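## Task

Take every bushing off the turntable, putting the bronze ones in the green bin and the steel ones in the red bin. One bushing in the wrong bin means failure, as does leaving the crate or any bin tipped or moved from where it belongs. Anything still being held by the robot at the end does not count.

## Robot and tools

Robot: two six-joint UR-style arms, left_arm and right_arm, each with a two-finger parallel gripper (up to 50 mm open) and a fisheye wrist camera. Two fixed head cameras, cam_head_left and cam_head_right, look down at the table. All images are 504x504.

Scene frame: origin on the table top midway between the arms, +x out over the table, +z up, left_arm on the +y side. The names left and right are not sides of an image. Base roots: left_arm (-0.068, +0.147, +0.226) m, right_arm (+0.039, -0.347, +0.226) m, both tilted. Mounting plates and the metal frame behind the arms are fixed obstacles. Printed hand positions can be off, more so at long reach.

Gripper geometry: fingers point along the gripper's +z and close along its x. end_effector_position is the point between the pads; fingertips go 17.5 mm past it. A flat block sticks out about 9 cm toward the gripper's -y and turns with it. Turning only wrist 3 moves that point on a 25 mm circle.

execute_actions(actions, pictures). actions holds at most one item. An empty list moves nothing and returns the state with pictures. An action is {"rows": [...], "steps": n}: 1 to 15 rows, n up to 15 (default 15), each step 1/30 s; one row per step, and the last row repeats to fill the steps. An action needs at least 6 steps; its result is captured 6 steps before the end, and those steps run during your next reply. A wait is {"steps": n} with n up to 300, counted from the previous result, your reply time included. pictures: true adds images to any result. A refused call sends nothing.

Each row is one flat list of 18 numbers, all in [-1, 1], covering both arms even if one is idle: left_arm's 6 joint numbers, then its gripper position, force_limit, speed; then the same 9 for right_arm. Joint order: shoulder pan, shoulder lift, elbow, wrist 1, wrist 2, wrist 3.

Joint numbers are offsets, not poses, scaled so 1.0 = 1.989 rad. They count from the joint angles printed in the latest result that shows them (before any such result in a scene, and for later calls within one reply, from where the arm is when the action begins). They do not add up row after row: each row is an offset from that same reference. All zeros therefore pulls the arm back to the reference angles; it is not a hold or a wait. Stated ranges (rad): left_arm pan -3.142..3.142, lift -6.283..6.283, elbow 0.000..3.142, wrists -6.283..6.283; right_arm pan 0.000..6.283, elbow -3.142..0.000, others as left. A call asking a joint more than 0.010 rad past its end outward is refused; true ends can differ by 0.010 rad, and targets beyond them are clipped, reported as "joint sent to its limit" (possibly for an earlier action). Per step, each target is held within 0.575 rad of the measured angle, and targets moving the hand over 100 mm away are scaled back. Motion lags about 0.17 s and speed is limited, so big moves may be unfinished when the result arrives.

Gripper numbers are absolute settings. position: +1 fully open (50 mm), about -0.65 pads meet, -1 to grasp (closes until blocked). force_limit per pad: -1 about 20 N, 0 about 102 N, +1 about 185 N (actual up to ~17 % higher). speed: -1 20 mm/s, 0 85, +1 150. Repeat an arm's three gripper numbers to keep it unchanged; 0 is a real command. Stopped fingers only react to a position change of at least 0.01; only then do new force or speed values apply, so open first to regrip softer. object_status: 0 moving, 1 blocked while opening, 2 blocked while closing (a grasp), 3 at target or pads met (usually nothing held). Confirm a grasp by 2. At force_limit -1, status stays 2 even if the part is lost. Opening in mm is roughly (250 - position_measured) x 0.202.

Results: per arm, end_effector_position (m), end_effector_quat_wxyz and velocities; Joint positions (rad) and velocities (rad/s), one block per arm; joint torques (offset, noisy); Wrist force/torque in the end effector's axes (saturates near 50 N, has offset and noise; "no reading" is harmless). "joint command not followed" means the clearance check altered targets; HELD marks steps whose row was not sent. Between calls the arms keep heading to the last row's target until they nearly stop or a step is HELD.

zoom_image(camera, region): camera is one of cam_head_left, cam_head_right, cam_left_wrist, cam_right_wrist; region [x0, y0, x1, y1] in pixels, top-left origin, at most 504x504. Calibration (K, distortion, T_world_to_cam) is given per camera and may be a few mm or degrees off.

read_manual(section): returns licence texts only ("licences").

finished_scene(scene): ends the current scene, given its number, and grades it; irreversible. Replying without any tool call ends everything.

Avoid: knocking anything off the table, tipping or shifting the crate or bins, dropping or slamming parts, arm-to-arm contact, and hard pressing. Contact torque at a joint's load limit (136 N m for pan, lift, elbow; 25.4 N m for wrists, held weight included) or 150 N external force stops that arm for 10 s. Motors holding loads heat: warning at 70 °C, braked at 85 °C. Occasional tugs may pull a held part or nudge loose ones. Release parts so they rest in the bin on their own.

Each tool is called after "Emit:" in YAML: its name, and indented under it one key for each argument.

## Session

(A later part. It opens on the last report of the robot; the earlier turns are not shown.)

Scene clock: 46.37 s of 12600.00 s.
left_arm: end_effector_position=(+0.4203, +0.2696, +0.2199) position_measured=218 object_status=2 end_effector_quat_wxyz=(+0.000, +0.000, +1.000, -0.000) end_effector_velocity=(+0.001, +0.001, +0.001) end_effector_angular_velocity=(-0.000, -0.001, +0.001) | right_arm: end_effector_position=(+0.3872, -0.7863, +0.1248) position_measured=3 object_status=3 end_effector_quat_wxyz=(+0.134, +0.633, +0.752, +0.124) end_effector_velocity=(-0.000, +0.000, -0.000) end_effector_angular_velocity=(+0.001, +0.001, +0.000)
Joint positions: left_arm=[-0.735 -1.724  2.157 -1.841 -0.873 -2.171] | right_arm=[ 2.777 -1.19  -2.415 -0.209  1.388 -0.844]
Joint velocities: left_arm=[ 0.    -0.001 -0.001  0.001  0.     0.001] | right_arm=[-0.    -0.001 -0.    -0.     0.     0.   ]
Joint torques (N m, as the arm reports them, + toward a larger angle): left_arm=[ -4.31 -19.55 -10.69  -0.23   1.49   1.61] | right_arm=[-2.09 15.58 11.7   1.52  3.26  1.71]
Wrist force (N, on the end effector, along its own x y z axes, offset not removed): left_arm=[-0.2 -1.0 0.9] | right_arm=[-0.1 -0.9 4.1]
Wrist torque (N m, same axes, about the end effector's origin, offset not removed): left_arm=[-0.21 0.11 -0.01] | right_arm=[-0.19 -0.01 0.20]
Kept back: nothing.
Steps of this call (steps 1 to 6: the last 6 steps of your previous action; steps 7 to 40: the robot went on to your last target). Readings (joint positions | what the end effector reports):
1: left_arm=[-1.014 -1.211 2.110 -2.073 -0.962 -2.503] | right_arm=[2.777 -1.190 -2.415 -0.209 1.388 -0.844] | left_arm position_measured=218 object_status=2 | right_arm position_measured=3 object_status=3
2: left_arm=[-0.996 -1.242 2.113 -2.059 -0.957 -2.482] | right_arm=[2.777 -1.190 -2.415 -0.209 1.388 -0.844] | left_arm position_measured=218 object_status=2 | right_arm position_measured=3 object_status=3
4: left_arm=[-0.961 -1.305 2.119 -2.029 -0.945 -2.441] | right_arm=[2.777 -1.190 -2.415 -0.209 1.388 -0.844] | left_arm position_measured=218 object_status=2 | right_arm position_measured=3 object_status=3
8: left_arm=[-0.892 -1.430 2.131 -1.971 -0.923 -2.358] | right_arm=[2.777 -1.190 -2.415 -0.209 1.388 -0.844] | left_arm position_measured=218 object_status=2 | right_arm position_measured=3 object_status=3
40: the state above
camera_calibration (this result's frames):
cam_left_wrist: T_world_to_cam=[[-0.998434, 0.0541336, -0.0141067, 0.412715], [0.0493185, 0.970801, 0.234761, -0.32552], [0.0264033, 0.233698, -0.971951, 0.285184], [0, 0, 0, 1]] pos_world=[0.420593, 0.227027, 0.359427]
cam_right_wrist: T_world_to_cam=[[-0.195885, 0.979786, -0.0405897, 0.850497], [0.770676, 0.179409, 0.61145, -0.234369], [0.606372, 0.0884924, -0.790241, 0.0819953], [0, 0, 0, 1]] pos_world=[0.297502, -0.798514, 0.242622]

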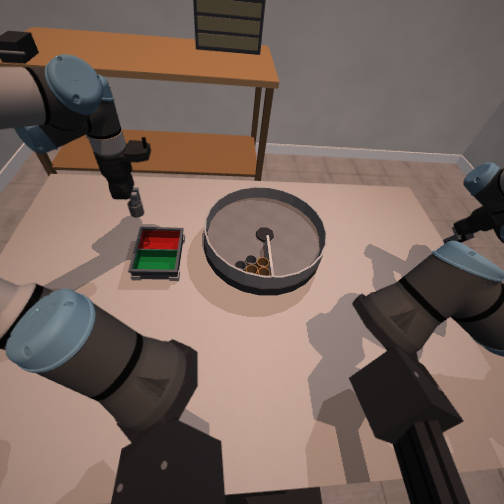

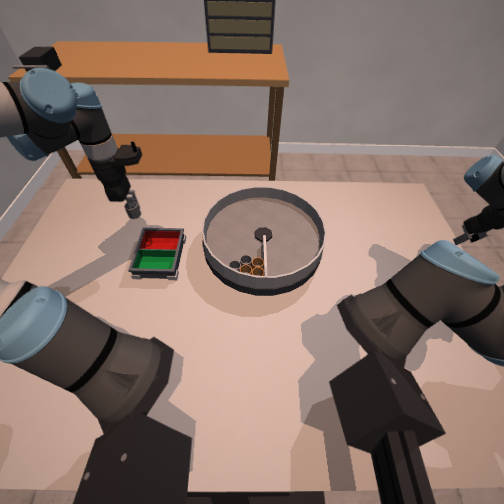

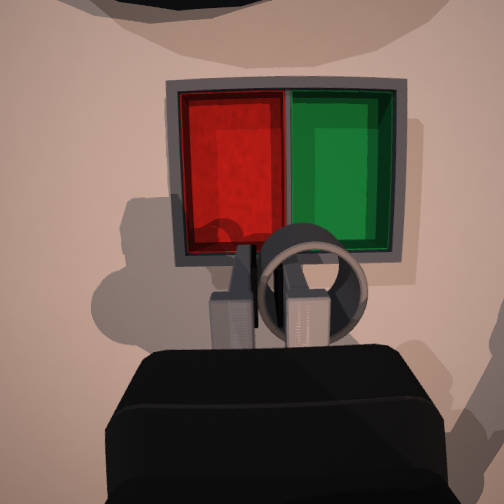

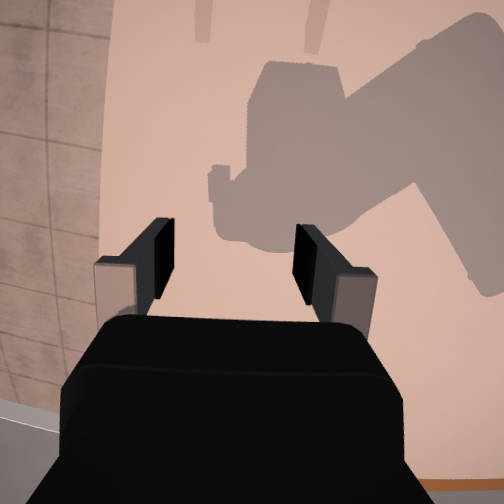

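Emit:
zoom_image:
  camera: "cam_left_wrist"
  region: [140, 60, 440, 300]

Emit:
zoom_image:
  camera: "cam_head_left"
  region: [90, 170, 220, 300]

Region (140, 60, 440, 300) of cam_left_wrist's 504x504 image, scaled by 1.680, with more detail than that image has; it fills the top 403 rows of this view, and the rest is white.

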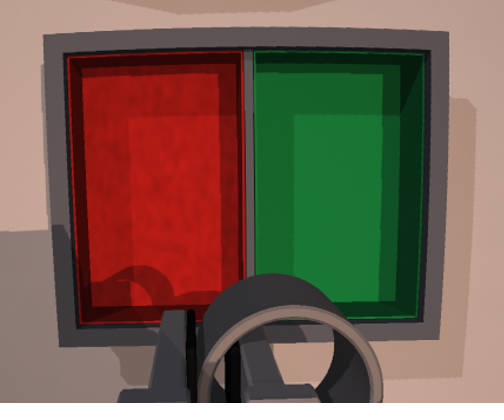

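Region (90, 170, 220, 300) of cam_head_left's 504x504 image, scaled by 3.877, with more detail than that image has.

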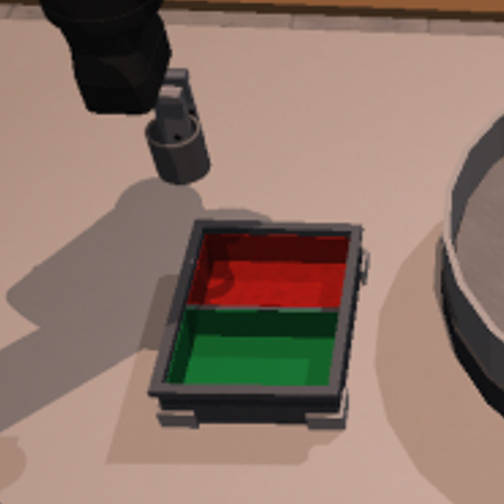

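Emit:
execute_actions:
  actions:
    - {"rows": [[0.01,0.035,0.006,-0.05,0.001,0.012,-1,-0.4,0,0,0,0,0,0,0,1,0,0],[0.02,0.075,0.014,-0.105,0.002,0.026,-1,-0.4,0,0,0,0,0,0,0,1,0,0],[0.032,0.115,0.021,-0.165,0.004,0.04,-1,-0.4,0,0,0,0,0,0,0,1,0,0],[0.043,0.157,0.028,-0.22,0.005,0.055,-1,-0.4,0,0,0,0,0,0,0,1,0,0],[0.0528,0.196,0.0356,-0.2763,0.0062,0.069,-1,-0.4,0,0,0,0,0,0,0,1,0,0]], "steps": 15}

Emit:
execute_actions:
  actions:
    - {"steps": 25}
  pictures: true

Emit:
zoom_image:
  camera: "cam_left_wrist"
  region: [100, 60, 460, 360]

Scene clock: 51.63 s of 12600.00 s.
left_arm: end_effector_position=(+0.4364, +0.2223, +0.1394) position_measured=218 object_status=2 end_effector_quat_wxyz=(-0.007, +0.006, +1.000, +0.003) end_effector_velocity=(+0.063, -0.216, -0.360) end_effector_angular_velocity=(-0.030, -0.047, +0.041) | right_arm: end_effector_position=(+0.3872, -0.7863, +0.1248) position_measured=3 object_status=3 end_effector_quat_wxyz=(+0.134, +0.633, +0.752, +0.124) end_effector_velocity=(-0.000, -0.000, -0.000) end_effector_angular_velocity=(-0.000, +0.001, +0.000)
Joint positions: left_arm=[-0.666 -1.485  2.203 -2.163 -0.865 -2.082] | right_arm=[ 2.777 -1.19  -2.415 -0.209  1.388 -0.844]
Joint velocities: left_arm=[ 0.267  1.103  0.181 -1.583  0.03   0.355] | right_arm=[-0.    -0.    -0.     0.    -0.    -0.001]
Joint torques (N m, as the arm reports them, + toward a larger angle): left_arm=[-8.28 -6.53 -9.66 -7.59  1.66  2.41] | right_arm=[-2.84 15.57 11.15  1.45  3.36  1.75]
Wrist force (N, on the end effector, along its own x y z axes, offset not removed): left_arm=[-2.2 -1.8 2.6] | right_arm=[1.2 -2.1 -1.2]
Wrist torque (N m, same axes, about the end effector's origin, offset not removed): left_arm=[-0.23 0.48 0.01] | right_arm=[-0.37 -0.14 0.14]
Steps of this call (steps 1 to 15: the robot went on to your last target; steps 16 to 149: nothing new was sent; steps 150 to 158: the first 9 steps of this action). Readings (joint positions | what the end effector reports):
150: left_arm=[-0.734 -1.724 2.157 -1.841 -0.873 -2.171] | right_arm=[2.777 -1.190 -2.415 -0.209 1.388 -0.844] | left_arm position_measured=218 object_status=2 | right_arm position_measured=3 object_status=3
151: left_arm=[-0.732 -1.720 2.158 -1.845 -0.873 -2.168] | right_arm=[2.777 -1.190 -2.415 -0.209 1.388 -0.844] | left_arm position_measured=218 object_status=2 | right_arm position_measured=3 object_status=3
153: left_arm=[-0.719 -1.680 2.167 -1.895 -0.871 -2.151] | right_arm=[2.777 -1.190 -2.415 -0.209 1.388 -0.844] | left_arm position_measured=218 object_status=2 | right_arm position_measured=3 object_status=3
157: left_arm=[-0.675 -1.524 2.196 -2.107 -0.866 -2.095] | right_arm=[2.777 -1.190 -2.415 -0.209 1.388 -0.844] | left_arm position_measured=218 object_status=2 | right_arm position_measured=3 object_status=3
158: the state above

Scene clock: 52.47 s of 12600.00 s.
left_arm: end_effector_position=(+0.4430, +0.1946, +0.0901) position_measured=218 object_status=2 end_effector_quat_wxyz=(+0.000, +0.000, +1.000, -0.000) end_effector_velocity=(-0.000, -0.000, -0.001) end_effector_angular_velocity=(+0.001, +0.000, +0.000) | right_arm: end_effector_position=(+0.3872, -0.7863, +0.1248) position_measured=3 object_status=3 end_effector_quat_wxyz=(+0.134, +0.633, +0.752, +0.124) end_effector_velocity=(+0.000, -0.000, +0.000) end_effector_angular_velocity=(-0.001, -0.001, -0.000)
Joint positions: left_arm=[-0.63  -1.334  2.227 -2.39  -0.861 -2.034] | right_arm=[ 2.777 -1.19  -2.415 -0.209  1.388 -0.844]
Joint velocities: left_arm=[ 0.     0.002  0.001 -0.003  0.    -0.   ] | right_arm=[ 0.     0.001  0.     0.    -0.    -0.   ]
Joint torques (N m, as the arm reports them, + toward a larger angle): left_arm=[-12.09  -8.68  -4.08  -4.37   1.38   1.64] | right_arm=[-2.26 15.16 11.35  1.44  3.31  1.63]
Wrist force (N, on the end effector, along its own x y z axes, offset not removed): left_arm=[-0.4 -1.5 1.9] | right_arm=[5.3 -1.9 -0.3]
Wrist torque (N m, same axes, about the end effector's origin, offset not removed): left_arm=[-0.23 0.15 -0.05] | right_arm=[-0.27 -0.77 -0.04]
Kept back: nothing.
Steps of this call (steps 1 to 6: the last 6 steps of your previous action; steps 7 to 25: the robot went on to your last target). Readings (joint positions | what the end effector reports):
1: left_arm=[-0.658 -1.452 2.208 -2.213 -0.864 -2.071] | right_arm=[2.777 -1.190 -2.415 -0.209 1.388 -0.844] | left_arm position_measured=218 object_status=2 | right_arm position_measured=3 object_status=3
2: left_arm=[-0.651 -1.425 2.213 -2.253 -0.863 -2.063] | right_arm=[2.777 -1.190 -2.415 -0.209 1.388 -0.844] | left_arm position_measured=218 object_status=2 | right_arm position_measured=3 object_status=3
4: left_arm=[-0.643 -1.388 2.219 -2.309 -0.862 -2.051] | right_arm=[2.777 -1.190 -2.415 -0.209 1.388 -0.844] | left_arm position_measured=218 object_status=2 | right_arm position_measured=3 object_status=3
8: left_arm=[-0.634 -1.353 2.224 -2.361 -0.861 -2.040] | right_arm=[2.777 -1.190 -2.415 -0.209 1.388 -0.844] | left_arm position_measured=218 object_status=2 | right_arm position_measured=3 object_status=3
25: the state above
camera_calibration (this result's frames):
cam_left_wrist: T_world_to_cam=[[-0.998419, 0.0543754, -0.0142552, 0.437562], [0.0495234, 0.970831, 0.234596, -0.2235], [0.0265956, 0.233519, -0.971989, 0.17589], [0, 0, 0, 1]] pos_world=[0.443261, 0.152115, 0.229633]
cam_right_wrist: T_world_to_cam=[[-0.195885, 0.979786, -0.0405897, 0.850497], [0.770676, 0.179409, 0.61145, -0.234369], [0.606372, 0.0884925, -0.790242, 0.0819955], [0, 0, 0, 1]] pos_world=[0.297502, -0.798513, 0.242622]

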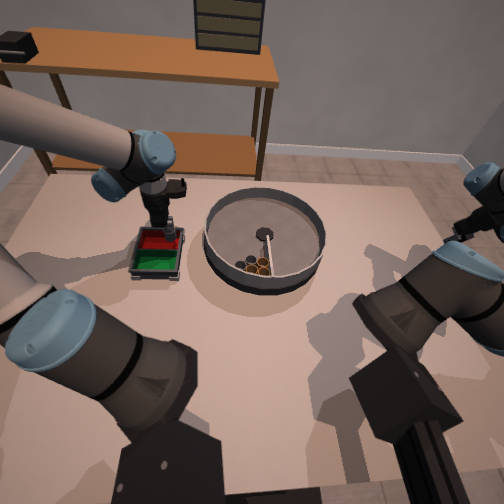

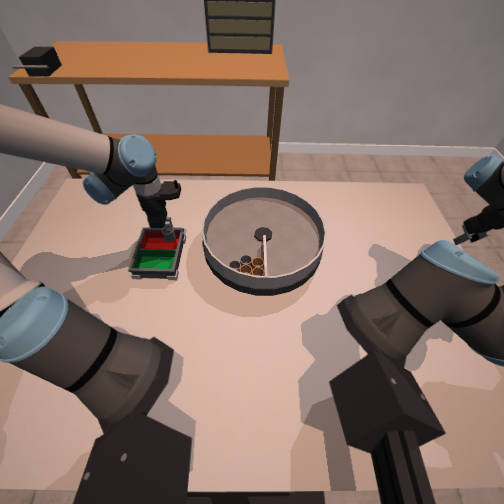

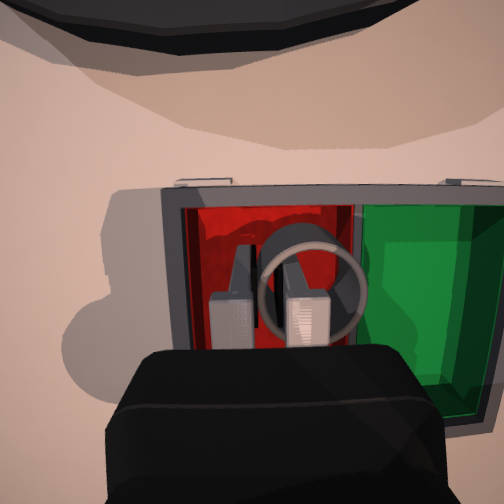

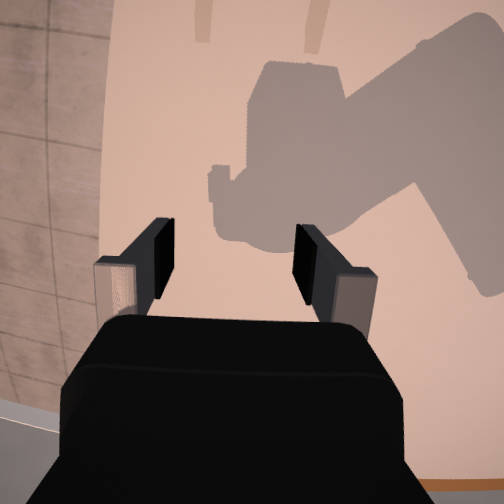

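Region (100, 60, 460, 360) of cam_left_wrist's 504x504 image, scaled by 1.400, with more detail than that image has.

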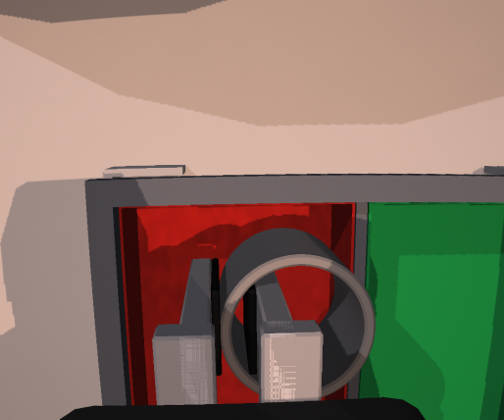

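Emit:
execute_actions:
  actions:
    - {"rows": [[0.004,0.006,0.0004,-0.01,0.0002,0.005,-1,-0.4,0,0,0,0,0,0,0,1,0,0],[0.008,0.013,0.0009,-0.02,0.0004,0.01,-1,-0.4,0,0,0,0,0,0,0,1,0,0],[0.0115,0.019,0.0013,-0.03,0.0005,0.015,-1,-0.4,0,0,0,0,0,0,0,1,0,0],[0.015,0.0255,0.0018,-0.0405,0.0007,0.02,-1,-0.4,0,0,0,0,0,0,0,1,0,0],[0.019,0.032,0.0022,-0.051,0.0009,0.0255,-1,-0.4,0,0,0,0,0,0,0,1,0,0],[0.023,0.038,0.0026,-0.061,0.001,0.0305,-1,-0.4,0,0,0,0,0,0,0,1,0,0],[0.027,0.0445,0.003,-0.071,0.0012,0.0355,-1,-0.4,0,0,0,0,0,0,0,1,0,0],[0.0307,0.0509,0.0035,-0.081,0.0014,0.0406,-1,-0.4,0,0,0,0,0,0,0,1,0,0]], "steps": 15}

Emit:
execute_actions:
  actions:
    - {"steps": 12}
  pictures: true

Emit:
zoom_image:
  camera: "cam_head_left"
  region: [100, 180, 220, 300]

Scene clock: 54.67 s of 12600.00 s.
left_arm: end_effector_position=(+0.4435, +0.1943, +0.0670) position_measured=218 object_status=2 end_effector_quat_wxyz=(-0.000, +0.001, +1.000, -0.000) end_effector_velocity=(+0.000, -0.000, -0.131) end_effector_angular_velocity=(+0.001, +0.002, +0.000) | right_arm: end_effector_position=(+0.3872, -0.7863, +0.1248) position_measured=3 object_status=3 end_effector_quat_wxyz=(+0.134, +0.633, +0.752, +0.124) end_effector_velocity=(+0.001, +0.000, +0.000) end_effector_angular_velocity=(+0.000, -0.001, +0.001)
Joint positions: left_arm=[-0.596 -1.279  2.231 -2.477 -0.859 -1.989] | right_arm=[ 2.777 -1.19  -2.415 -0.209  1.388 -0.844]
Joint velocities: left_arm=[ 0.191  0.317  0.02  -0.498  0.009  0.25 ] | right_arm=[ 0.001 -0.001  0.001 -0.     0.    -0.   ]
Joint torques (N m, as the arm reports them, + toward a larger angle): left_arm=[-10.14  -7.02  -3.72  -5.23   1.59   2.1 ] | right_arm=[-1.66 16.05 12.08  1.43  3.42  1.58]
Wrist force (N, on the end effector, along its own x y z axes, offset not removed): left_arm=[-1.4 -1.2 1.5] | right_arm=[1.9 -0.8 4.4]
Wrist torque (N m, same axes, about the end effector's origin, offset not removed): left_arm=[-0.24 0.31 -0.05] | right_arm=[-0.05 -0.38 0.17]
Steps of this call (steps 1 to 15: the robot went on to your last target; steps 16 to 57: nothing new was sent; steps 58 to 66: the first 9 steps of this action). Readings (joint positions | what the end effector reports):
58: left_arm=[-0.630 -1.334 2.227 -2.390 -0.861 -2.033] | right_arm=[2.777 -1.190 -2.415 -0.209 1.388 -0.844] | left_arm position_measured=218 object_status=2 | right_arm position_measured=3 object_status=3
59: left_arm=[-0.629 -1.333 2.227 -2.392 -0.861 -2.032] | right_arm=[2.777 -1.190 -2.415 -0.209 1.388 -0.844] | left_arm position_measured=218 object_status=2 | right_arm position_measured=3 object_status=3
61: left_arm=[-0.623 -1.324 2.228 -2.406 -0.861 -2.025] | right_arm=[2.777 -1.190 -2.415 -0.209 1.388 -0.844] | left_arm position_measured=218 object_status=2 | right_arm position_measured=3 object_status=3
65: left_arm=[-0.602 -1.289 2.230 -2.460 -0.860 -1.998] | right_arm=[2.777 -1.190 -2.415 -0.209 1.388 -0.844] | left_arm position_measured=218 object_status=2 | right_arm position_measured=3 object_status=3
66: the state above

Scene clock: 55.07 s of 12600.00 s.
left_arm: end_effector_position=(+0.4435, +0.1944, +0.0491) position_measured=218 object_status=2 end_effector_quat_wxyz=(+0.000, +0.000, +1.000, -0.001) end_effector_velocity=(+0.000, -0.000, -0.007) end_effector_angular_velocity=(-0.000, -0.001, +0.000) | right_arm: end_effector_position=(+0.3872, -0.7863, +0.1248) position_measured=3 object_status=3 end_effector_quat_wxyz=(+0.134, +0.633, +0.752, +0.124) end_effector_velocity=(+0.000, +0.000, -0.000) end_effector_angular_velocity=(+0.001, +0.000, -0.001)
Joint positions: left_arm=[-0.57  -1.235  2.234 -2.548 -0.858 -1.954] | right_arm=[ 2.777 -1.19  -2.415 -0.209  1.388 -0.844]
Joint velocities: left_arm=[ 0.009  0.017  0.001 -0.027  0.     0.013] | right_arm=[ 0.    -0.     0.    -0.001  0.     0.001]
Joint torques (N m, as the arm reports them, + toward a larger angle): left_arm=[-13.25 -10.62  -1.69  -4.41   1.66   1.57] | right_arm=[-2.65 15.62 12.1   1.54  3.39  1.65]
Wrist force (N, on the end effector, along its own x y z axes, offset not removed): left_arm=[-1.7 -0.8 1.7] | right_arm=[-5.0 -2.1 2.1]
Wrist torque (N m, same axes, about the end effector's origin, offset not removed): left_arm=[-0.14 0.34 -0.01] | right_arm=[-0.33 0.92 0.15]
Kept back: nothing.
Steps of this call (steps 1 to 6: the last 6 steps of your previous action; steps 7 to 12: the robot went on to your last target). Readings (joint positions | what the end effector reports):
1: left_arm=[-0.590 -1.269 2.232 -2.493 -0.859 -1.981] | right_arm=[2.777 -1.190 -2.415 -0.209 1.388 -0.844] | left_arm position_measured=218 object_status=2 | right_arm position_measured=3 object_status=3
2: left_arm=[-0.585 -1.261 2.232 -2.506 -0.859 -1.975] | right_arm=[2.777 -1.190 -2.415 -0.209 1.388 -0.844] | left_arm position_measured=218 object_status=2 | right_arm position_measured=3 object_status=3
4: left_arm=[-0.578 -1.250 2.233 -2.524 -0.859 -1.966] | right_arm=[2.777 -1.190 -2.415 -0.209 1.388 -0.844] | left_arm position_measured=218 object_status=2 | right_arm position_measured=3 object_status=3
8: left_arm=[-0.572 -1.239 2.234 -2.541 -0.858 -1.958] | right_arm=[2.777 -1.190 -2.415 -0.209 1.388 -0.844] | left_arm position_measured=218 object_status=2 | right_arm position_measured=3 object_status=3
12: the state above
camera_calibration (this result's frames):
cam_left_wrist: T_world_to_cam=[[-0.998415, 0.0544131, -0.0143991, 0.437503], [0.0495321, 0.970879, 0.234392, -0.213659], [0.0267338, 0.233307, -0.972035, 0.136058], [0, 0, 0, 1]] pos_world=[0.443755, 0.151888, 0.188633]
cam_right_wrist: T_world_to_cam=[[-0.195885, 0.979786, -0.0405895, 0.850497], [0.770676, 0.179409, 0.61145, -0.234369], [0.606372, 0.0884927, -0.790241, 0.0819955], [0, 0, 0, 1]] pos_world=[0.297502, -0.798513, 0.242622]

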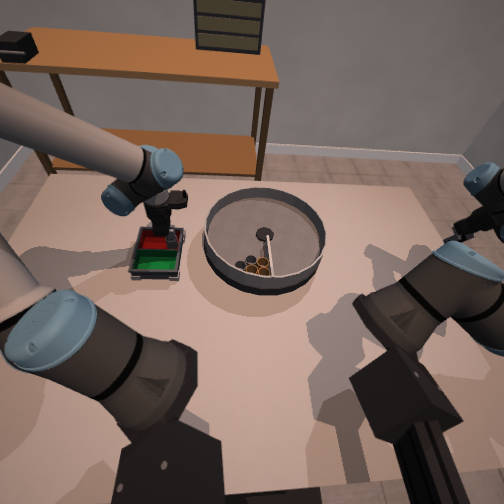

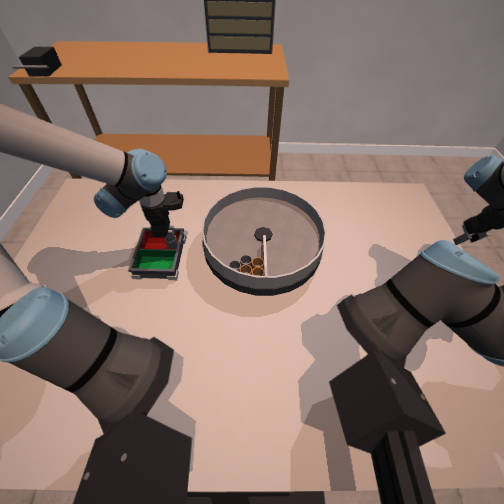

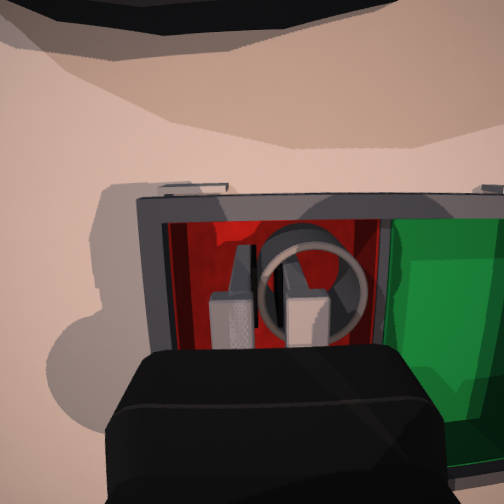

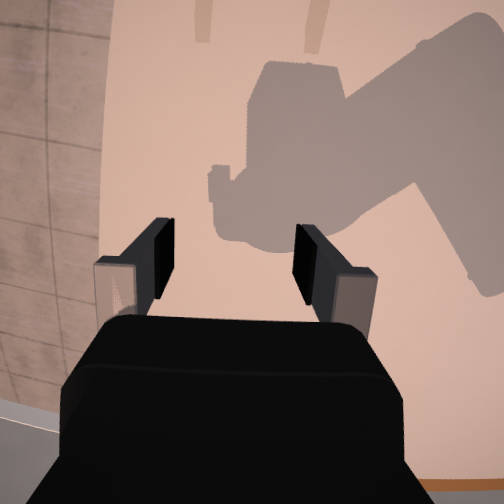

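Region (100, 180, 220, 300) of cam_head_left's 504x504 image, scaled by 4.200, with more detail than that image has.

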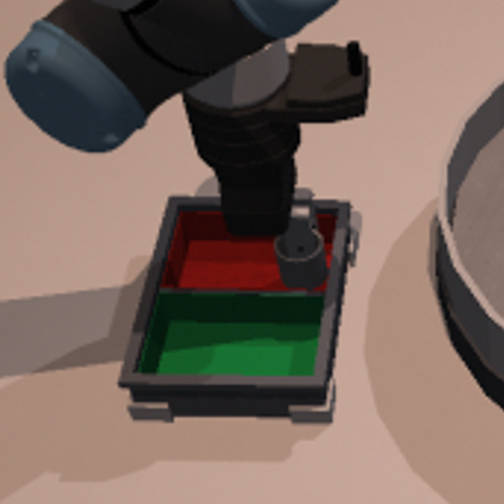

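Emit:
execute_actions:
  actions:
    - {"rows": [[0.0015,0.0024,0.0002,-0.004,0.0001,0.002,-1,-0.4,0,0,0,0,0,0,0,1,0,0],[0.003,0.005,0.0003,-0.008,0.0001,0.004,-1,-0.4,0,0,0,0,0,0,0,1,0,0],[0.0044,0.0073,0.0005,-0.0116,0.0002,0.006,-1,-0.4,0,0,0,0,0,0,0,1,0,0],[0.0058,0.0097,0.0007,-0.0154,0.0003,0.0077,-1,-0.4,0,0,0,0,0,0,0,1,0,0]], "steps": 15}

Emit:
execute_actions:
  actions:
    - {"steps": 10}

Scene clock: 55.77 s of 12600.00 s.
left_arm: end_effector_position=(+0.4431, +0.1946, +0.0428) position_measured=218 object_status=2 end_effector_quat_wxyz=(+0.000, +0.000, +1.000, -0.000) end_effector_velocity=(-0.001, +0.000, -0.013) end_effector_angular_velocity=(+0.000, -0.001, -0.000) | right_arm: end_effector_position=(+0.3872, -0.7863, +0.1248) position_measured=3 object_status=3 end_effector_quat_wxyz=(+0.134, +0.633, +0.752, +0.124) end_effector_velocity=(-0.000, +0.000, +0.000) end_effector_angular_velocity=(+0.000, -0.000, -0.001)
Joint positions: left_arm=[-0.561 -1.22   2.235 -2.572 -0.858 -1.943] | right_arm=[ 2.777 -1.19  -2.415 -0.209  1.388 -0.844]
Joint velocities: left_arm=[ 0.019  0.033  0.003 -0.052  0.001  0.026] | right_arm=[ 0.     0.    -0.     0.    -0.     0.001]
Joint torques (N m, as the arm reports them, + toward a larger angle): left_arm=[-14.48 -12.54  -2.62  -4.53   1.65   1.26] | right_arm=[-2.78 15.31 11.82  1.44  3.37  1.61]
Wrist force (N, on the end effector, along its own x y z axes, offset not removed): left_arm=[-1.8 -1.3 1.7] | right_arm=[2.4 2.0 0.3]
Wrist torque (N m, same axes, about the end effector's origin, offset not removed): left_arm=[-0.24 0.38 0.02] | right_arm=[0.22 -0.17 0.21]
Steps of this call (steps 1 to 12: the robot went on to your last target; steps 13 to 21: the first 9 steps of this action). Readings (joint positions | what the end effector reports):
13: left_arm=[-0.569 -1.233 2.234 -2.551 -0.858 -1.953] | right_arm=[2.777 -1.190 -2.415 -0.209 1.388 -0.844] | left_arm position_measured=218 object_status=2 | right_arm position_measured=3 object_status=3
14: left_arm=[-0.568 -1.233 2.234 -2.551 -0.858 -1.953] | right_arm=[2.777 -1.190 -2.415 -0.209 1.388 -0.844] | left_arm position_measured=218 object_status=2 | right_arm position_measured=3 object_status=3
16: left_arm=[-0.567 -1.230 2.234 -2.556 -0.858 -1.950] | right_arm=[2.777 -1.190 -2.415 -0.209 1.388 -0.844] | left_arm position_measured=218 object_status=2 | right_arm position_measured=3 object_status=3
20: left_arm=[-0.562 -1.221 2.235 -2.570 -0.858 -1.943] | right_arm=[2.777 -1.190 -2.415 -0.209 1.388 -0.844] | left_arm position_measured=218 object_status=2 | right_arm position_measured=3 object_status=3
21: the state above

Scene clock: 56.10 s of 12600.00 s.
left_arm: end_effector_position=(+0.4430, +0.1946, +0.0412) position_measured=218 object_status=2 end_effector_quat_wxyz=(+0.000, +0.000, +1.000, -0.000) end_effector_velocity=(-0.001, +0.000, -0.002) end_effector_angular_velocity=(+0.000, +0.001, -0.000) | right_arm: end_effector_position=(+0.3872, -0.7863, +0.1248) position_measured=3 object_status=3 end_effector_quat_wxyz=(+0.134, +0.633, +0.752, +0.124) end_effector_velocity=(+0.001, -0.000, +0.000) end_effector_angular_velocity=(+0.000, -0.001, +0.000)
Joint positions: left_arm=[-0.558 -1.216  2.235 -2.578 -0.858 -1.939] | right_arm=[ 2.777 -1.19  -2.415 -0.209  1.388 -0.844]
Joint velocities: left_arm=[ 0.002  0.002  0.002 -0.004 -0.     0.002] | right_arm=[ 0.     0.     0.001 -0.     0.001 -0.   ]
Joint torques (N m, as the arm reports them, + toward a larger angle): left_arm=[-14.19 -11.64  -0.82  -4.44   1.5    1.43] | right_arm=[-2.23 15.62 11.96  1.46  3.47  1.67]
Wrist force (N, on the end effector, along its own x y z axes, offset not removed): left_arm=[-0.7 -1.5 1.0] | right_arm=[-2.2 -0.9 2.1]
Wrist torque (N m, same axes, about the end effector's origin, offset not removed): left_arm=[-0.25 0.14 -0.03] | right_arm=[-0.21 0.67 0.07]
Kept back: nothing.
Steps of this call (steps 1 to 6: the last 6 steps of your previous action; steps 7 to 10: the robot went on to your last target). Readings (joint positions | what the end effector reports):
1: left_arm=[-0.560 -1.219 2.235 -2.573 -0.858 -1.942] | right_arm=[2.777 -1.190 -2.415 -0.209 1.388 -0.844] | left_arm position_measured=218 object_status=2 | right_arm position_measured=3 object_status=3
2: left_arm=[-0.560 -1.218 2.235 -2.574 -0.858 -1.941] | right_arm=[2.777 -1.190 -2.415 -0.209 1.388 -0.844] | left_arm position_measured=218 object_status=2 | right_arm position_measured=3 object_status=3
4: left_arm=[-0.559 -1.217 2.235 -2.576 -0.858 -1.940] | right_arm=[2.777 -1.190 -2.415 -0.209 1.388 -0.844] | left_arm position_measured=218 object_status=2 | right_arm position_measured=3 object_status=3
8: left_arm=[-0.559 -1.216 2.235 -2.577 -0.858 -1.940] | right_arm=[2.777 -1.190 -2.415 -0.209 1.388 -0.844] | left_arm position_measured=218 object_status=2 | right_arm position_measured=3 object_status=3
10: the state above

Emit:
execute_actions:
  actions:
    - {"rows": [[0.0011,0.0018,0.0001,-0.003,0.0001,0.0015,-1,-0.4,0,0,0,0,0,0,0,1,0,0],[0.0022,0.0036,0.0002,-0.006,0.0001,0.003,-1,-0.4,0,0,0,0,0,0,0,1,0,0],[0.0033,0.0055,0.0004,-0.009,0.0002,0.0044,-1,-0.4,0,0,0,0,0,0,0,1,0,0],[0.0044,0.0073,0.0005,-0.0116,0.0002,0.0058,-1,-0.4,0,0,0,0,0,0,0,1,0,0]], "steps": 15}

Emit:
execute_actions:
  actions:
    - {"steps": 12}
  pictures: true

Scene clock: 56.63 s of 12600.00 s.
left_arm: end_effector_position=(+0.4427, +0.1948, +0.0365) position_measured=218 object_status=2 end_effector_quat_wxyz=(+0.000, +0.000, +1.000, -0.000) end_effector_velocity=(-0.002, +0.000, -0.011) end_effector_angular_velocity=(+0.001, +0.001, -0.001) | right_arm: end_effector_position=(+0.3872, -0.7863, +0.1248) position_measured=3 object_status=3 end_effector_quat_wxyz=(+0.134, +0.633, +0.752, +0.124) end_effector_velocity=(-0.000, +0.000, -0.000) end_effector_angular_velocity=(+0.000, +0.001, +0.000)
Joint positions: left_arm=[-0.552 -1.205  2.236 -2.595 -0.857 -1.931] | right_arm=[ 2.777 -1.19  -2.415 -0.209  1.388 -0.844]
Joint velocities: left_arm=[ 0.016  0.026  0.003 -0.041  0.001  0.021] | right_arm=[-0.    -0.001  0.    -0.    -0.     0.   ]
Joint torques (N m, as the arm reports them, + toward a larger angle): left_arm=[-11.77 -13.5   -1.07  -4.18   1.64   1.54] | right_arm=[-3.02 15.86 12.34  1.42  3.37  1.7 ]
Wrist force (N, on the end effector, along its own x y z axes, offset not removed): left_arm=[-1.2 -1.7 0.8] | right_arm=[3.4 -4.9 2.5]
Wrist torque (N m, same axes, about the end effector's origin, offset not removed): left_arm=[-0.32 0.30 -0.06] | right_arm=[-0.85 -0.30 -0.28]
Steps of this call (steps 1 to 7: the robot went on to your last target; steps 8 to 16: the first 9 steps of this action). Readings (joint positions | what the end effector reports):
8: left_arm=[-0.558 -1.216 2.235 -2.578 -0.858 -1.939] | right_arm=[2.777 -1.190 -2.415 -0.209 1.388 -0.844] | left_arm position_measured=218 object_status=2 | right_arm position_measured=3 object_status=3
9: left_arm=[-0.558 -1.216 2.236 -2.579 -0.858 -1.939] | right_arm=[2.777 -1.190 -2.415 -0.209 1.388 -0.844] | left_arm position_measured=218 object_status=2 | right_arm position_measured=3 object_status=3
11: left_arm=[-0.556 -1.213 2.236 -2.583 -0.858 -1.937] | right_arm=[2.777 -1.190 -2.415 -0.209 1.388 -0.844] | left_arm position_measured=218 object_status=2 | right_arm position_measured=3 object_status=3
15: left_arm=[-0.552 -1.206 2.236 -2.594 -0.857 -1.931] | right_arm=[2.777 -1.190 -2.415 -0.209 1.388 -0.844] | left_arm position_measured=218 object_status=2 | right_arm position_measured=3 object_status=3
16: the state above

Scene clock: 57.03 s of 12600.00 s.
left_arm: end_effector_position=(+0.4425, +0.1949, +0.0352) position_measured=218 object_status=2 end_effector_quat_wxyz=(+0.000, +0.000, +1.000, -0.000) end_effector_velocity=(-0.000, -0.000, -0.001) end_effector_angular_velocity=(+0.000, +0.001, -0.001) | right_arm: end_effector_position=(+0.3872, -0.7863, +0.1248) position_measured=3 object_status=3 end_effector_quat_wxyz=(+0.134, +0.633, +0.752, +0.124) end_effector_velocity=(+0.000, -0.000, +0.000) end_effector_angular_velocity=(-0.001, -0.001, +0.000)
Joint positions: left_arm=[-0.55  -1.202  2.236 -2.601 -0.857 -1.928] | right_arm=[ 2.777 -1.19  -2.415 -0.209  1.388 -0.844]
Joint velocities: left_arm=[ 0.     0.001  0.    -0.001 -0.     0.001] | right_arm=[ 0.     0.001  0.    -0.    -0.    -0.001]
Joint torques (N m, as the arm reports them, + toward a larger angle): left_arm=[-13.1  -12.73  -0.37  -4.5    1.54   1.47] | right_arm=[-2.01 15.44 11.64  1.4   3.3   1.64]
Wrist force (N, on the end effector, along its own x y z axes, offset not removed): left_arm=[-0.8 -1.6 0.8] | right_arm=[-0.6 2.9 0.8]
Wrist torque (N m, same axes, about the end effector's origin, offset not removed): left_arm=[-0.27 0.19 -0.04] | right_arm=[0.59 0.38 0.12]
Kept back: nothing.
Steps of this call (steps 1 to 6: the last 6 steps of your previous action; steps 7 to 12: the robot went on to your last target). Readings (joint positions | what the end effector reports):
1: left_arm=[-0.551 -1.204 2.236 -2.597 -0.857 -1.930] | right_arm=[2.777 -1.190 -2.415 -0.209 1.388 -0.844] | left_arm position_measured=218 object_status=2 | right_arm position_measured=3 object_status=3
2: left_arm=[-0.551 -1.204 2.236 -2.598 -0.857 -1.929] | right_arm=[2.777 -1.190 -2.415 -0.209 1.388 -0.844] | left_arm position_measured=218 object_status=2 | right_arm position_measured=3 object_status=3
4: left_arm=[-0.550 -1.203 2.236 -2.599 -0.857 -1.929] | right_arm=[2.777 -1.190 -2.415 -0.209 1.388 -0.844] | left_arm position_measured=218 object_status=2 | right_arm position_measured=3 object_status=3
8: left_arm=[-0.550 -1.202 2.236 -2.600 -0.857 -1.928] | right_arm=[2.777 -1.190 -2.415 -0.209 1.388 -0.844] | left_arm position_measured=218 object_status=2 | right_arm position_measured=3 object_status=3
12: the state above
camera_calibration (this result's frames):
cam_left_wrist: T_world_to_cam=[[-0.998408, 0.0544777, -0.0145972, 0.43629], [0.0495302, 0.970719, 0.235055, -0.210852], [0.0269751, 0.233958, -0.971872, 0.122194], [0, 0, 0, 1]] pos_world=[0.442743, 0.152322, 0.174687]
cam_right_wrist: T_world_to_cam=[[-0.195885, 0.979786, -0.0405897, 0.850497], [0.770676, 0.179409, 0.61145, -0.234369], [0.606372, 0.0884925, -0.790242, 0.0819955], [0, 0, 0, 1]] pos_world=[0.297502, -0.798513, 0.242622]

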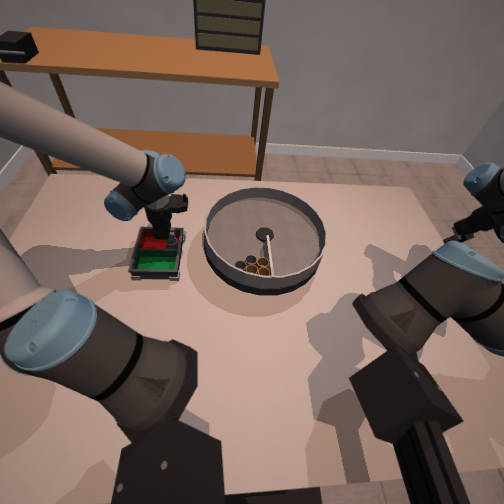

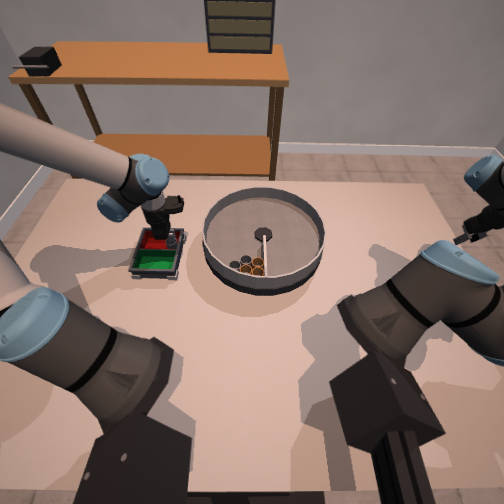

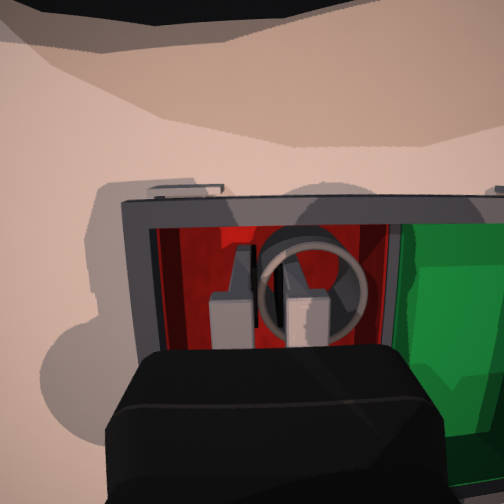

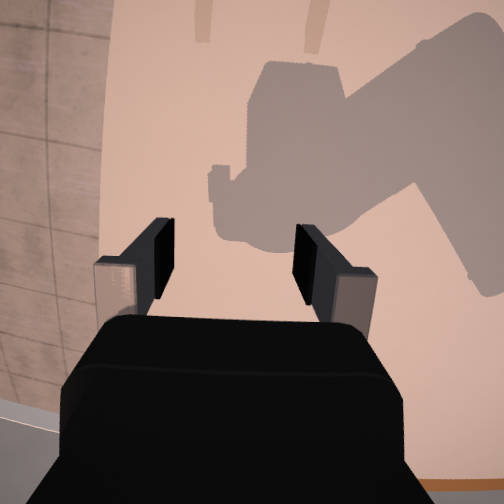

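Emit:
execute_actions:
  actions:
    - {"rows": [[0.0007,0.0012,0.0001,-0.002,0,0.001,-1,-0.4,0,0,0,0,0,0,0,1,0,0],[0.0015,0.0024,0.0002,-0.004,0.0001,0.002,-1,-0.4,0,0,0,0,0,0,0,1,0,0],[0.0022,0.0036,0.0002,-0.0058,0.0001,0.0029,-1,-0.4,0,0,0,0,0,0,0,1,0,0]], "steps": 12}

Emit:
execute_actions:
  actions:
    - {"steps": 12}

Scene clock: 58.17 s of 12600.00 s.
left_arm: end_effector_position=(+0.4424, +0.1950, +0.0335) position_measured=218 object_status=2 end_effector_quat_wxyz=(+0.001, +0.000, +1.000, -0.000) end_effector_velocity=(-0.001, +0.000, -0.010) end_effector_angular_velocity=(+0.001, -0.000, -0.000) | right_arm: end_effector_position=(+0.3872, -0.7863, +0.1248) position_measured=3 object_status=3 end_effector_quat_wxyz=(+0.134, +0.633, +0.752, +0.124) end_effector_velocity=(+0.001, -0.001, +0.001) end_effector_angular_velocity=(-0.001, -0.002, -0.001)
Joint positions: left_arm=[-0.547 -1.198  2.237 -2.607 -0.857 -1.925] | right_arm=[ 2.777 -1.19  -2.415 -0.209  1.388 -0.844]
Joint velocities: left_arm=[ 0.014  0.024  0.001 -0.038  0.001  0.019] | right_arm=[0.    0.001 0.001 0.001 0.    0.   ]
Joint torques (N m, as the arm reports them, + toward a larger angle): left_arm=[-14.29 -14.14  -0.25  -4.4    1.5    1.78] | right_arm=[-2.29 15.19 12.45  1.56  3.42  1.77]
Wrist force (N, on the end effector, along its own x y z axes, offset not removed): left_arm=[-1.8 -1.2 2.1] | right_arm=[-2.6 1.2 2.5]
Wrist torque (N m, same axes, about the end effector's origin, offset not removed): left_arm=[-0.19 0.36 -0.05] | right_arm=[0.24 0.76 0.18]
Steps of this call (steps 1 to 15: the robot went on to your last target; steps 16 to 28: nothing new was sent; steps 29 to 34: the first 6 steps of this action). Readings (joint positions | what the end effector reports):
29: left_arm=[-0.550 -1.202 2.236 -2.601 -0.857 -1.928] | right_arm=[2.777 -1.190 -2.415 -0.209 1.388 -0.844] | left_arm position_measured=218 object_status=2 | right_arm position_measured=3 object_status=3
30: left_arm=[-0.550 -1.201 2.236 -2.601 -0.857 -1.928] | right_arm=[2.777 -1.190 -2.415 -0.209 1.388 -0.844] | left_arm position_measured=218 object_status=2 | right_arm position_measured=3 object_status=3
32: left_arm=[-0.549 -1.200 2.237 -2.604 -0.857 -1.926] | right_arm=[2.777 -1.190 -2.415 -0.209 1.388 -0.844] | left_arm position_measured=218 object_status=2 | right_arm position_measured=3 object_status=3
34: the state above

Scene clock: 58.57 s of 12600.00 s.
left_arm: end_effector_position=(+0.4423, +0.1951, +0.0322) position_measured=218 object_status=2 end_effector_quat_wxyz=(+0.001, +0.000, +1.000, -0.000) end_effector_velocity=(+0.001, -0.000, -0.000) end_effector_angular_velocity=(-0.001, -0.001, +0.002) | right_arm: end_effector_position=(+0.3872, -0.7863, +0.1248) position_measured=3 object_status=3 end_effector_quat_wxyz=(+0.134, +0.633, +0.752, +0.124) end_effector_velocity=(-0.000, -0.001, -0.000) end_effector_angular_velocity=(-0.000, +0.001, -0.002)
Joint positions: left_arm=[-0.545 -1.195  2.237 -2.612 -0.857 -1.922] | right_arm=[ 2.777 -1.19  -2.415 -0.209  1.388 -0.844]
Joint velocities: left_arm=[ 0.001  0.001 -0.002 -0.002 -0.     0.   ] | right_arm=[-0.001 -0.001  0.001 -0.    -0.     0.002]
Joint torques (N m, as the arm reports them, + toward a larger angle): left_arm=[-13.4  -12.52  -1.04  -4.69   1.49   1.42] | right_arm=[-2.02 15.03 11.47  1.52  3.44  1.73]
Wrist force (N, on the end effector, along its own x y z axes, offset not removed): left_arm=[-0.6 -0.4 1.6] | right_arm=[-1.5 -2.0 1.0]
Wrist torque (N m, same axes, about the end effector's origin, offset not removed): left_arm=[-0.10 0.10 -0.08] | right_arm=[-0.22 0.47 0.12]
Kept back: nothing.
Steps of this call (steps 1 to 6: the last 6 steps of your previous action; steps 7 to 12: the robot went on to your last target). Readings (joint positions | what the end effector reports):
1: left_arm=[-0.547 -1.197 2.237 -2.608 -0.857 -1.924] | right_arm=[2.777 -1.190 -2.415 -0.209 1.388 -0.844] | left_arm position_measured=218 object_status=2 | right_arm position_measured=3 object_status=3
2: left_arm=[-0.547 -1.197 2.237 -2.609 -0.857 -1.924] | right_arm=[2.777 -1.190 -2.415 -0.209 1.388 -0.844] | left_arm position_measured=218 object_status=2 | right_arm position_measured=3 object_status=3
4: left_arm=[-0.546 -1.196 2.237 -2.610 -0.857 -1.923] | right_arm=[2.777 -1.190 -2.415 -0.209 1.388 -0.844] | left_arm position_measured=218 object_status=2 | right_arm position_measured=3 object_status=3
8: left_arm=[-0.546 -1.195 2.237 -2.611 -0.857 -1.923] | right_arm=[2.777 -1.190 -2.415 -0.209 1.388 -0.844] | left_arm position_measured=218 object_status=2 | right_arm position_measured=3 object_status=3
12: the state above

Emit:
execute_actions:
  actions:
    - {"rows": [[0.0007,0.0012,0.0001,-0.002,0,0.001,-1,-0.4,0,0,0,0,0,0,0,1,0,0],[0.0015,0.0024,0.0002,-0.004,0.0001,0.002,-1,-0.4,0,0,0,0,0,0,0,1,0,0],[0.0022,0.0036,0.0002,-0.0058,0.0001,0.0029,-1,-0.4,0,0,0,0,0,0,0,1,0,0]], "steps": 12}

Emit:
execute_actions:
  actions:
    - {"steps": 12}

Scene clock: 59.13 s of 12600.00 s.
left_arm: end_effector_position=(+0.4422, +0.1952, +0.0306) position_measured=218 object_status=2 end_effector_quat_wxyz=(+0.001, +0.000, +1.000, -0.000) end_effector_velocity=(-0.001, +0.000, -0.010) end_effector_angular_velocity=(+0.000, -0.001, -0.000) | right_arm: end_effector_position=(+0.3872, -0.7863, +0.1248) position_measured=3 object_status=3 end_effector_quat_wxyz=(+0.134, +0.633, +0.752, +0.124) end_effector_velocity=(+0.001, -0.000, +0.000) end_effector_angular_velocity=(-0.001, -0.001, +0.000)
Joint positions: left_arm=[-0.543 -1.191  2.237 -2.618 -0.857 -1.919] | right_arm=[ 2.777 -1.19  -2.415 -0.209  1.388 -0.844]
Joint velocities: left_arm=[ 0.014  0.024  0.002 -0.038  0.     0.019] | right_arm=[ 0.001 -0.     0.001  0.    -0.001 -0.   ]
Joint torques (N m, as the arm reports them, + toward a larger angle): left_arm=[-11.81 -12.59  -0.34  -4.58   1.44   1.74] | right_arm=[-2.01 15.82 11.77  1.4   3.34  1.78]
Wrist force (N, on the end effector, along its own x y z axes, offset not removed): left_arm=[-1.2 -2.0 3.4] | right_arm=[-1.8 -1.0 -0.7]
Wrist torque (N m, same axes, about the end effector's origin, offset not removed): left_arm=[-0.28 0.20 0.00] | right_arm=[-0.34 0.34 -0.03]
Steps of this call (steps 1 to 11: the robot went on to your last target; steps 12 to 17: the first 6 steps of this action). Readings (joint positions | what the end effector reports):
12: left_arm=[-0.545 -1.195 2.237 -2.612 -0.857 -1.922] | right_arm=[2.777 -1.190 -2.415 -0.209 1.388 -0.844] | left_arm position_measured=218 object_status=2 | right_arm position_measured=3 object_status=3
13: left_arm=[-0.545 -1.194 2.237 -2.613 -0.857 -1.922] | right_arm=[2.777 -1.190 -2.415 -0.209 1.388 -0.844] | left_arm position_measured=218 object_status=2 | right_arm position_measured=3 object_status=3
15: left_arm=[-0.544 -1.193 2.237 -2.615 -0.857 -1.921] | right_arm=[2.777 -1.190 -2.415 -0.209 1.388 -0.844] | left_arm position_measured=218 object_status=2 | right_arm position_measured=3 object_status=3
17: the state above

Scene clock: 59.53 s of 12600.00 s.
left_arm: end_effector_position=(+0.4421, +0.1953, +0.0293) position_measured=218 object_status=2 end_effector_quat_wxyz=(+0.001, +0.000, +1.000, -0.000) end_effector_velocity=(+0.001, +0.000, -0.001) end_effector_angular_velocity=(+0.000, -0.000, +0.001) | right_arm: end_effector_position=(+0.3872, -0.7863, +0.1248) position_measured=3 object_status=3 end_effector_quat_wxyz=(+0.134, +0.633, +0.752, +0.124) end_effector_velocity=(+0.000, +0.001, -0.000) end_effector_angular_velocity=(+0.001, -0.000, +0.001)
Joint positions: left_arm=[-0.541 -1.188  2.237 -2.623 -0.857 -1.917] | right_arm=[ 2.777 -1.19  -2.415 -0.209  1.388 -0.844]
Joint velocities: left_arm=[ 0.001  0.002 -0.001 -0.002  0.     0.001] | right_arm=[ 0.001 -0.     0.    -0.001  0.     0.001]
Joint torques (N m, as the arm reports them, + toward a larger angle): left_arm=[-13.47 -11.94   0.3   -4.35   1.47   1.69] | right_arm=[-2.66 15.93 11.63  1.49  3.29  1.59]
Wrist force (N, on the end effector, along its own x y z axes, offset not removed): left_arm=[-1.8 -1.0 1.2] | right_arm=[3.9 5.3 1.4]
Wrist torque (N m, same axes, about the end effector's origin, offset not removed): left_arm=[-0.19 0.30 -0.05] | right_arm=[0.99 -0.78 0.01]
Kept back: nothing.
Steps of this call (steps 1 to 6: the last 6 steps of your previous action; steps 7 to 12: the robot went on to your last target). Readings (joint positions | what the end effector reports):
1: left_arm=[-0.543 -1.190 2.237 -2.620 -0.857 -1.919] | right_arm=[2.777 -1.190 -2.415 -0.209 1.388 -0.844] | left_arm position_measured=218 object_status=2 | right_arm position_measured=3 object_status=3
2: left_arm=[-0.542 -1.190 2.237 -2.620 -0.857 -1.918] | right_arm=[2.777 -1.190 -2.415 -0.209 1.388 -0.844] | left_arm position_measured=218 object_status=2 | right_arm position_measured=3 object_status=3
4: left_arm=[-0.542 -1.189 2.237 -2.622 -0.857 -1.917] | right_arm=[2.777 -1.190 -2.415 -0.209 1.388 -0.844] | left_arm position_measured=218 object_status=2 | right_arm position_measured=3 object_status=3
8: left_arm=[-0.541 -1.188 2.237 -2.623 -0.857 -1.917] | right_arm=[2.777 -1.190 -2.415 -0.209 1.388 -0.844] | left_arm position_measured=218 object_status=2 | right_arm position_measured=3 object_status=3
12: the state above

Emit:
execute_actions:
  actions:
    - {"rows": [[0,0,0,0,0,0,-0.1,-0.4,0,0,0,0,0,0,0,1,0,0]], "steps": 10}
  pictures: true

Emit:
zoom_image:
  camera: "cam_left_wrist"
  region: [120, 170, 440, 360]

Scene clock: 59.87 s of 12600.00 s.
left_arm: end_effector_position=(+0.4421, +0.1953, +0.0293) position_measured=174 object_status=0 end_effector_quat_wxyz=(+0.001, +0.000, +1.000, -0.000) end_effector_velocity=(-0.000, +0.000, -0.000) end_effector_angular_velocity=(+0.000, +0.001, -0.000) | right_arm: end_effector_position=(+0.3872, -0.7863, +0.1248) position_measured=3 object_status=3 end_effector_quat_wxyz=(+0.134, +0.633, +0.752, +0.124) end_effector_velocity=(+0.000, +0.001, -0.000) end_effector_angular_velocity=(+0.001, -0.001, +0.001)
Joint positions: left_arm=[-0.541 -1.188  2.237 -2.623 -0.857 -1.917] | right_arm=[ 2.777 -1.19  -2.415 -0.209  1.388 -0.844]
Joint velocities: left_arm=[0. 0. 0. 0. 0. 0.] | right_arm=[ 0.001 -0.001 -0.     0.     0.001  0.   ]
Joint torques (N m, as the arm reports them, + toward a larger angle): left_arm=[-16.62 -17.51  -1.49  -3.48   1.49   0.78] | right_arm=[-2.19 15.09 11.86  1.44  3.36  1.55]
Wrist force (N, on the end effector, along its own x y z axes, offset not removed): left_arm=[-1.5 -0.9 0.7] | right_arm=[-4.7 -4.6 0.9]
Wrist torque (N m, same axes, about the end effector's origin, offset not removed): left_arm=[-0.17 0.33 -0.08] | right_arm=[-0.76 0.96 0.32]
Steps of this call (steps 1 to 6: the robot went on to your last target; steps 7 to 10: the first 4 steps of this action). Readings (joint positions | what the end effector reports):
7: left_arm=[-0.541 -1.188 2.237 -2.623 -0.857 -1.917] | right_arm=[2.777 -1.190 -2.415 -0.209 1.388 -0.844] | left_arm position_measured=215 object_status=0 | right_arm position_measured=3 object_status=3
8: left_arm=[-0.541 -1.188 2.237 -2.623 -0.857 -1.917] | right_arm=[2.777 -1.190 -2.415 -0.209 1.388 -0.844] | left_arm position_measured=200 object_status=0 | right_arm position_measured=3 object_status=3
10: the state above
camera_calibration (this result's frames):
cam_left_wrist: T_world_to_cam=[[-0.998418, 0.0541983, -0.014981, 0.435835], [0.0491609, 0.97067, 0.235335, -0.209646], [0.0272964, 0.234226, -0.971799, 0.116198], [0, 0, 0, 1]] pos_world=[0.44228, 0.152659, 0.168788]
cam_right_wrist: T_world_to_cam=[[-0.195885, 0.979786, -0.0405896, 0.850497], [0.770676, 0.179409, 0.61145, -0.234369], [0.606372, 0.0884926, -0.790242, 0.0819956], [0, 0, 0, 1]] pos_world=[0.297502, -0.798513, 0.242622]

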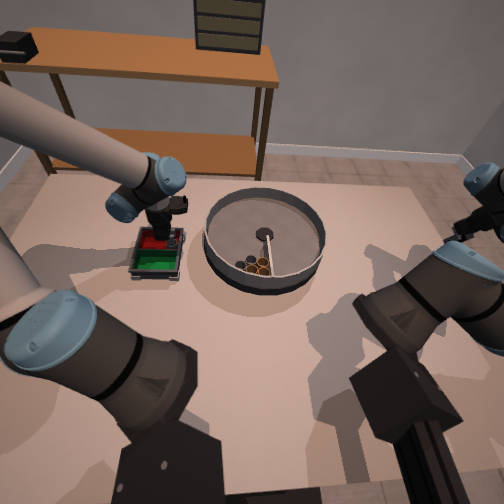

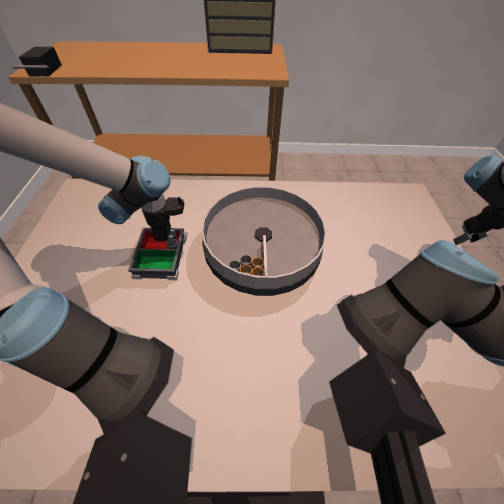

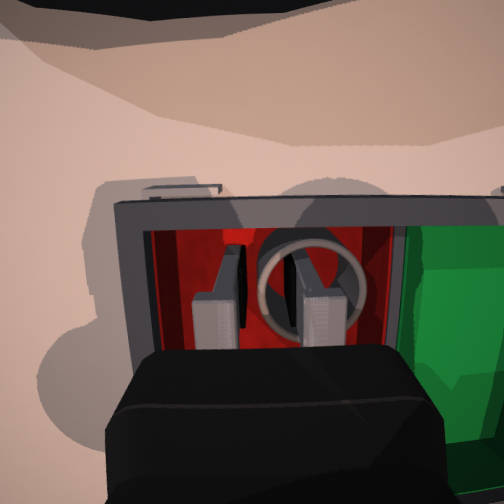

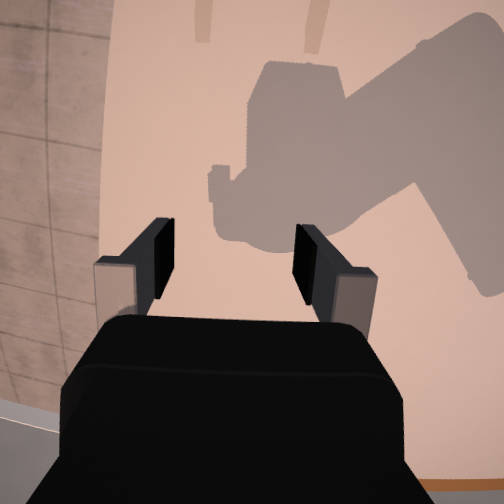

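Region (120, 170, 440, 360) of cam_left_wrist's 504x504 image, scaled by 1.575, with more detail than that image has; it fills the top 299 rows of this view, and the rest is white.

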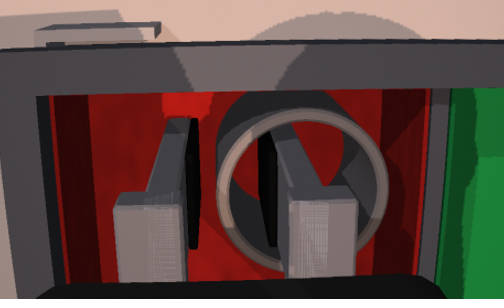

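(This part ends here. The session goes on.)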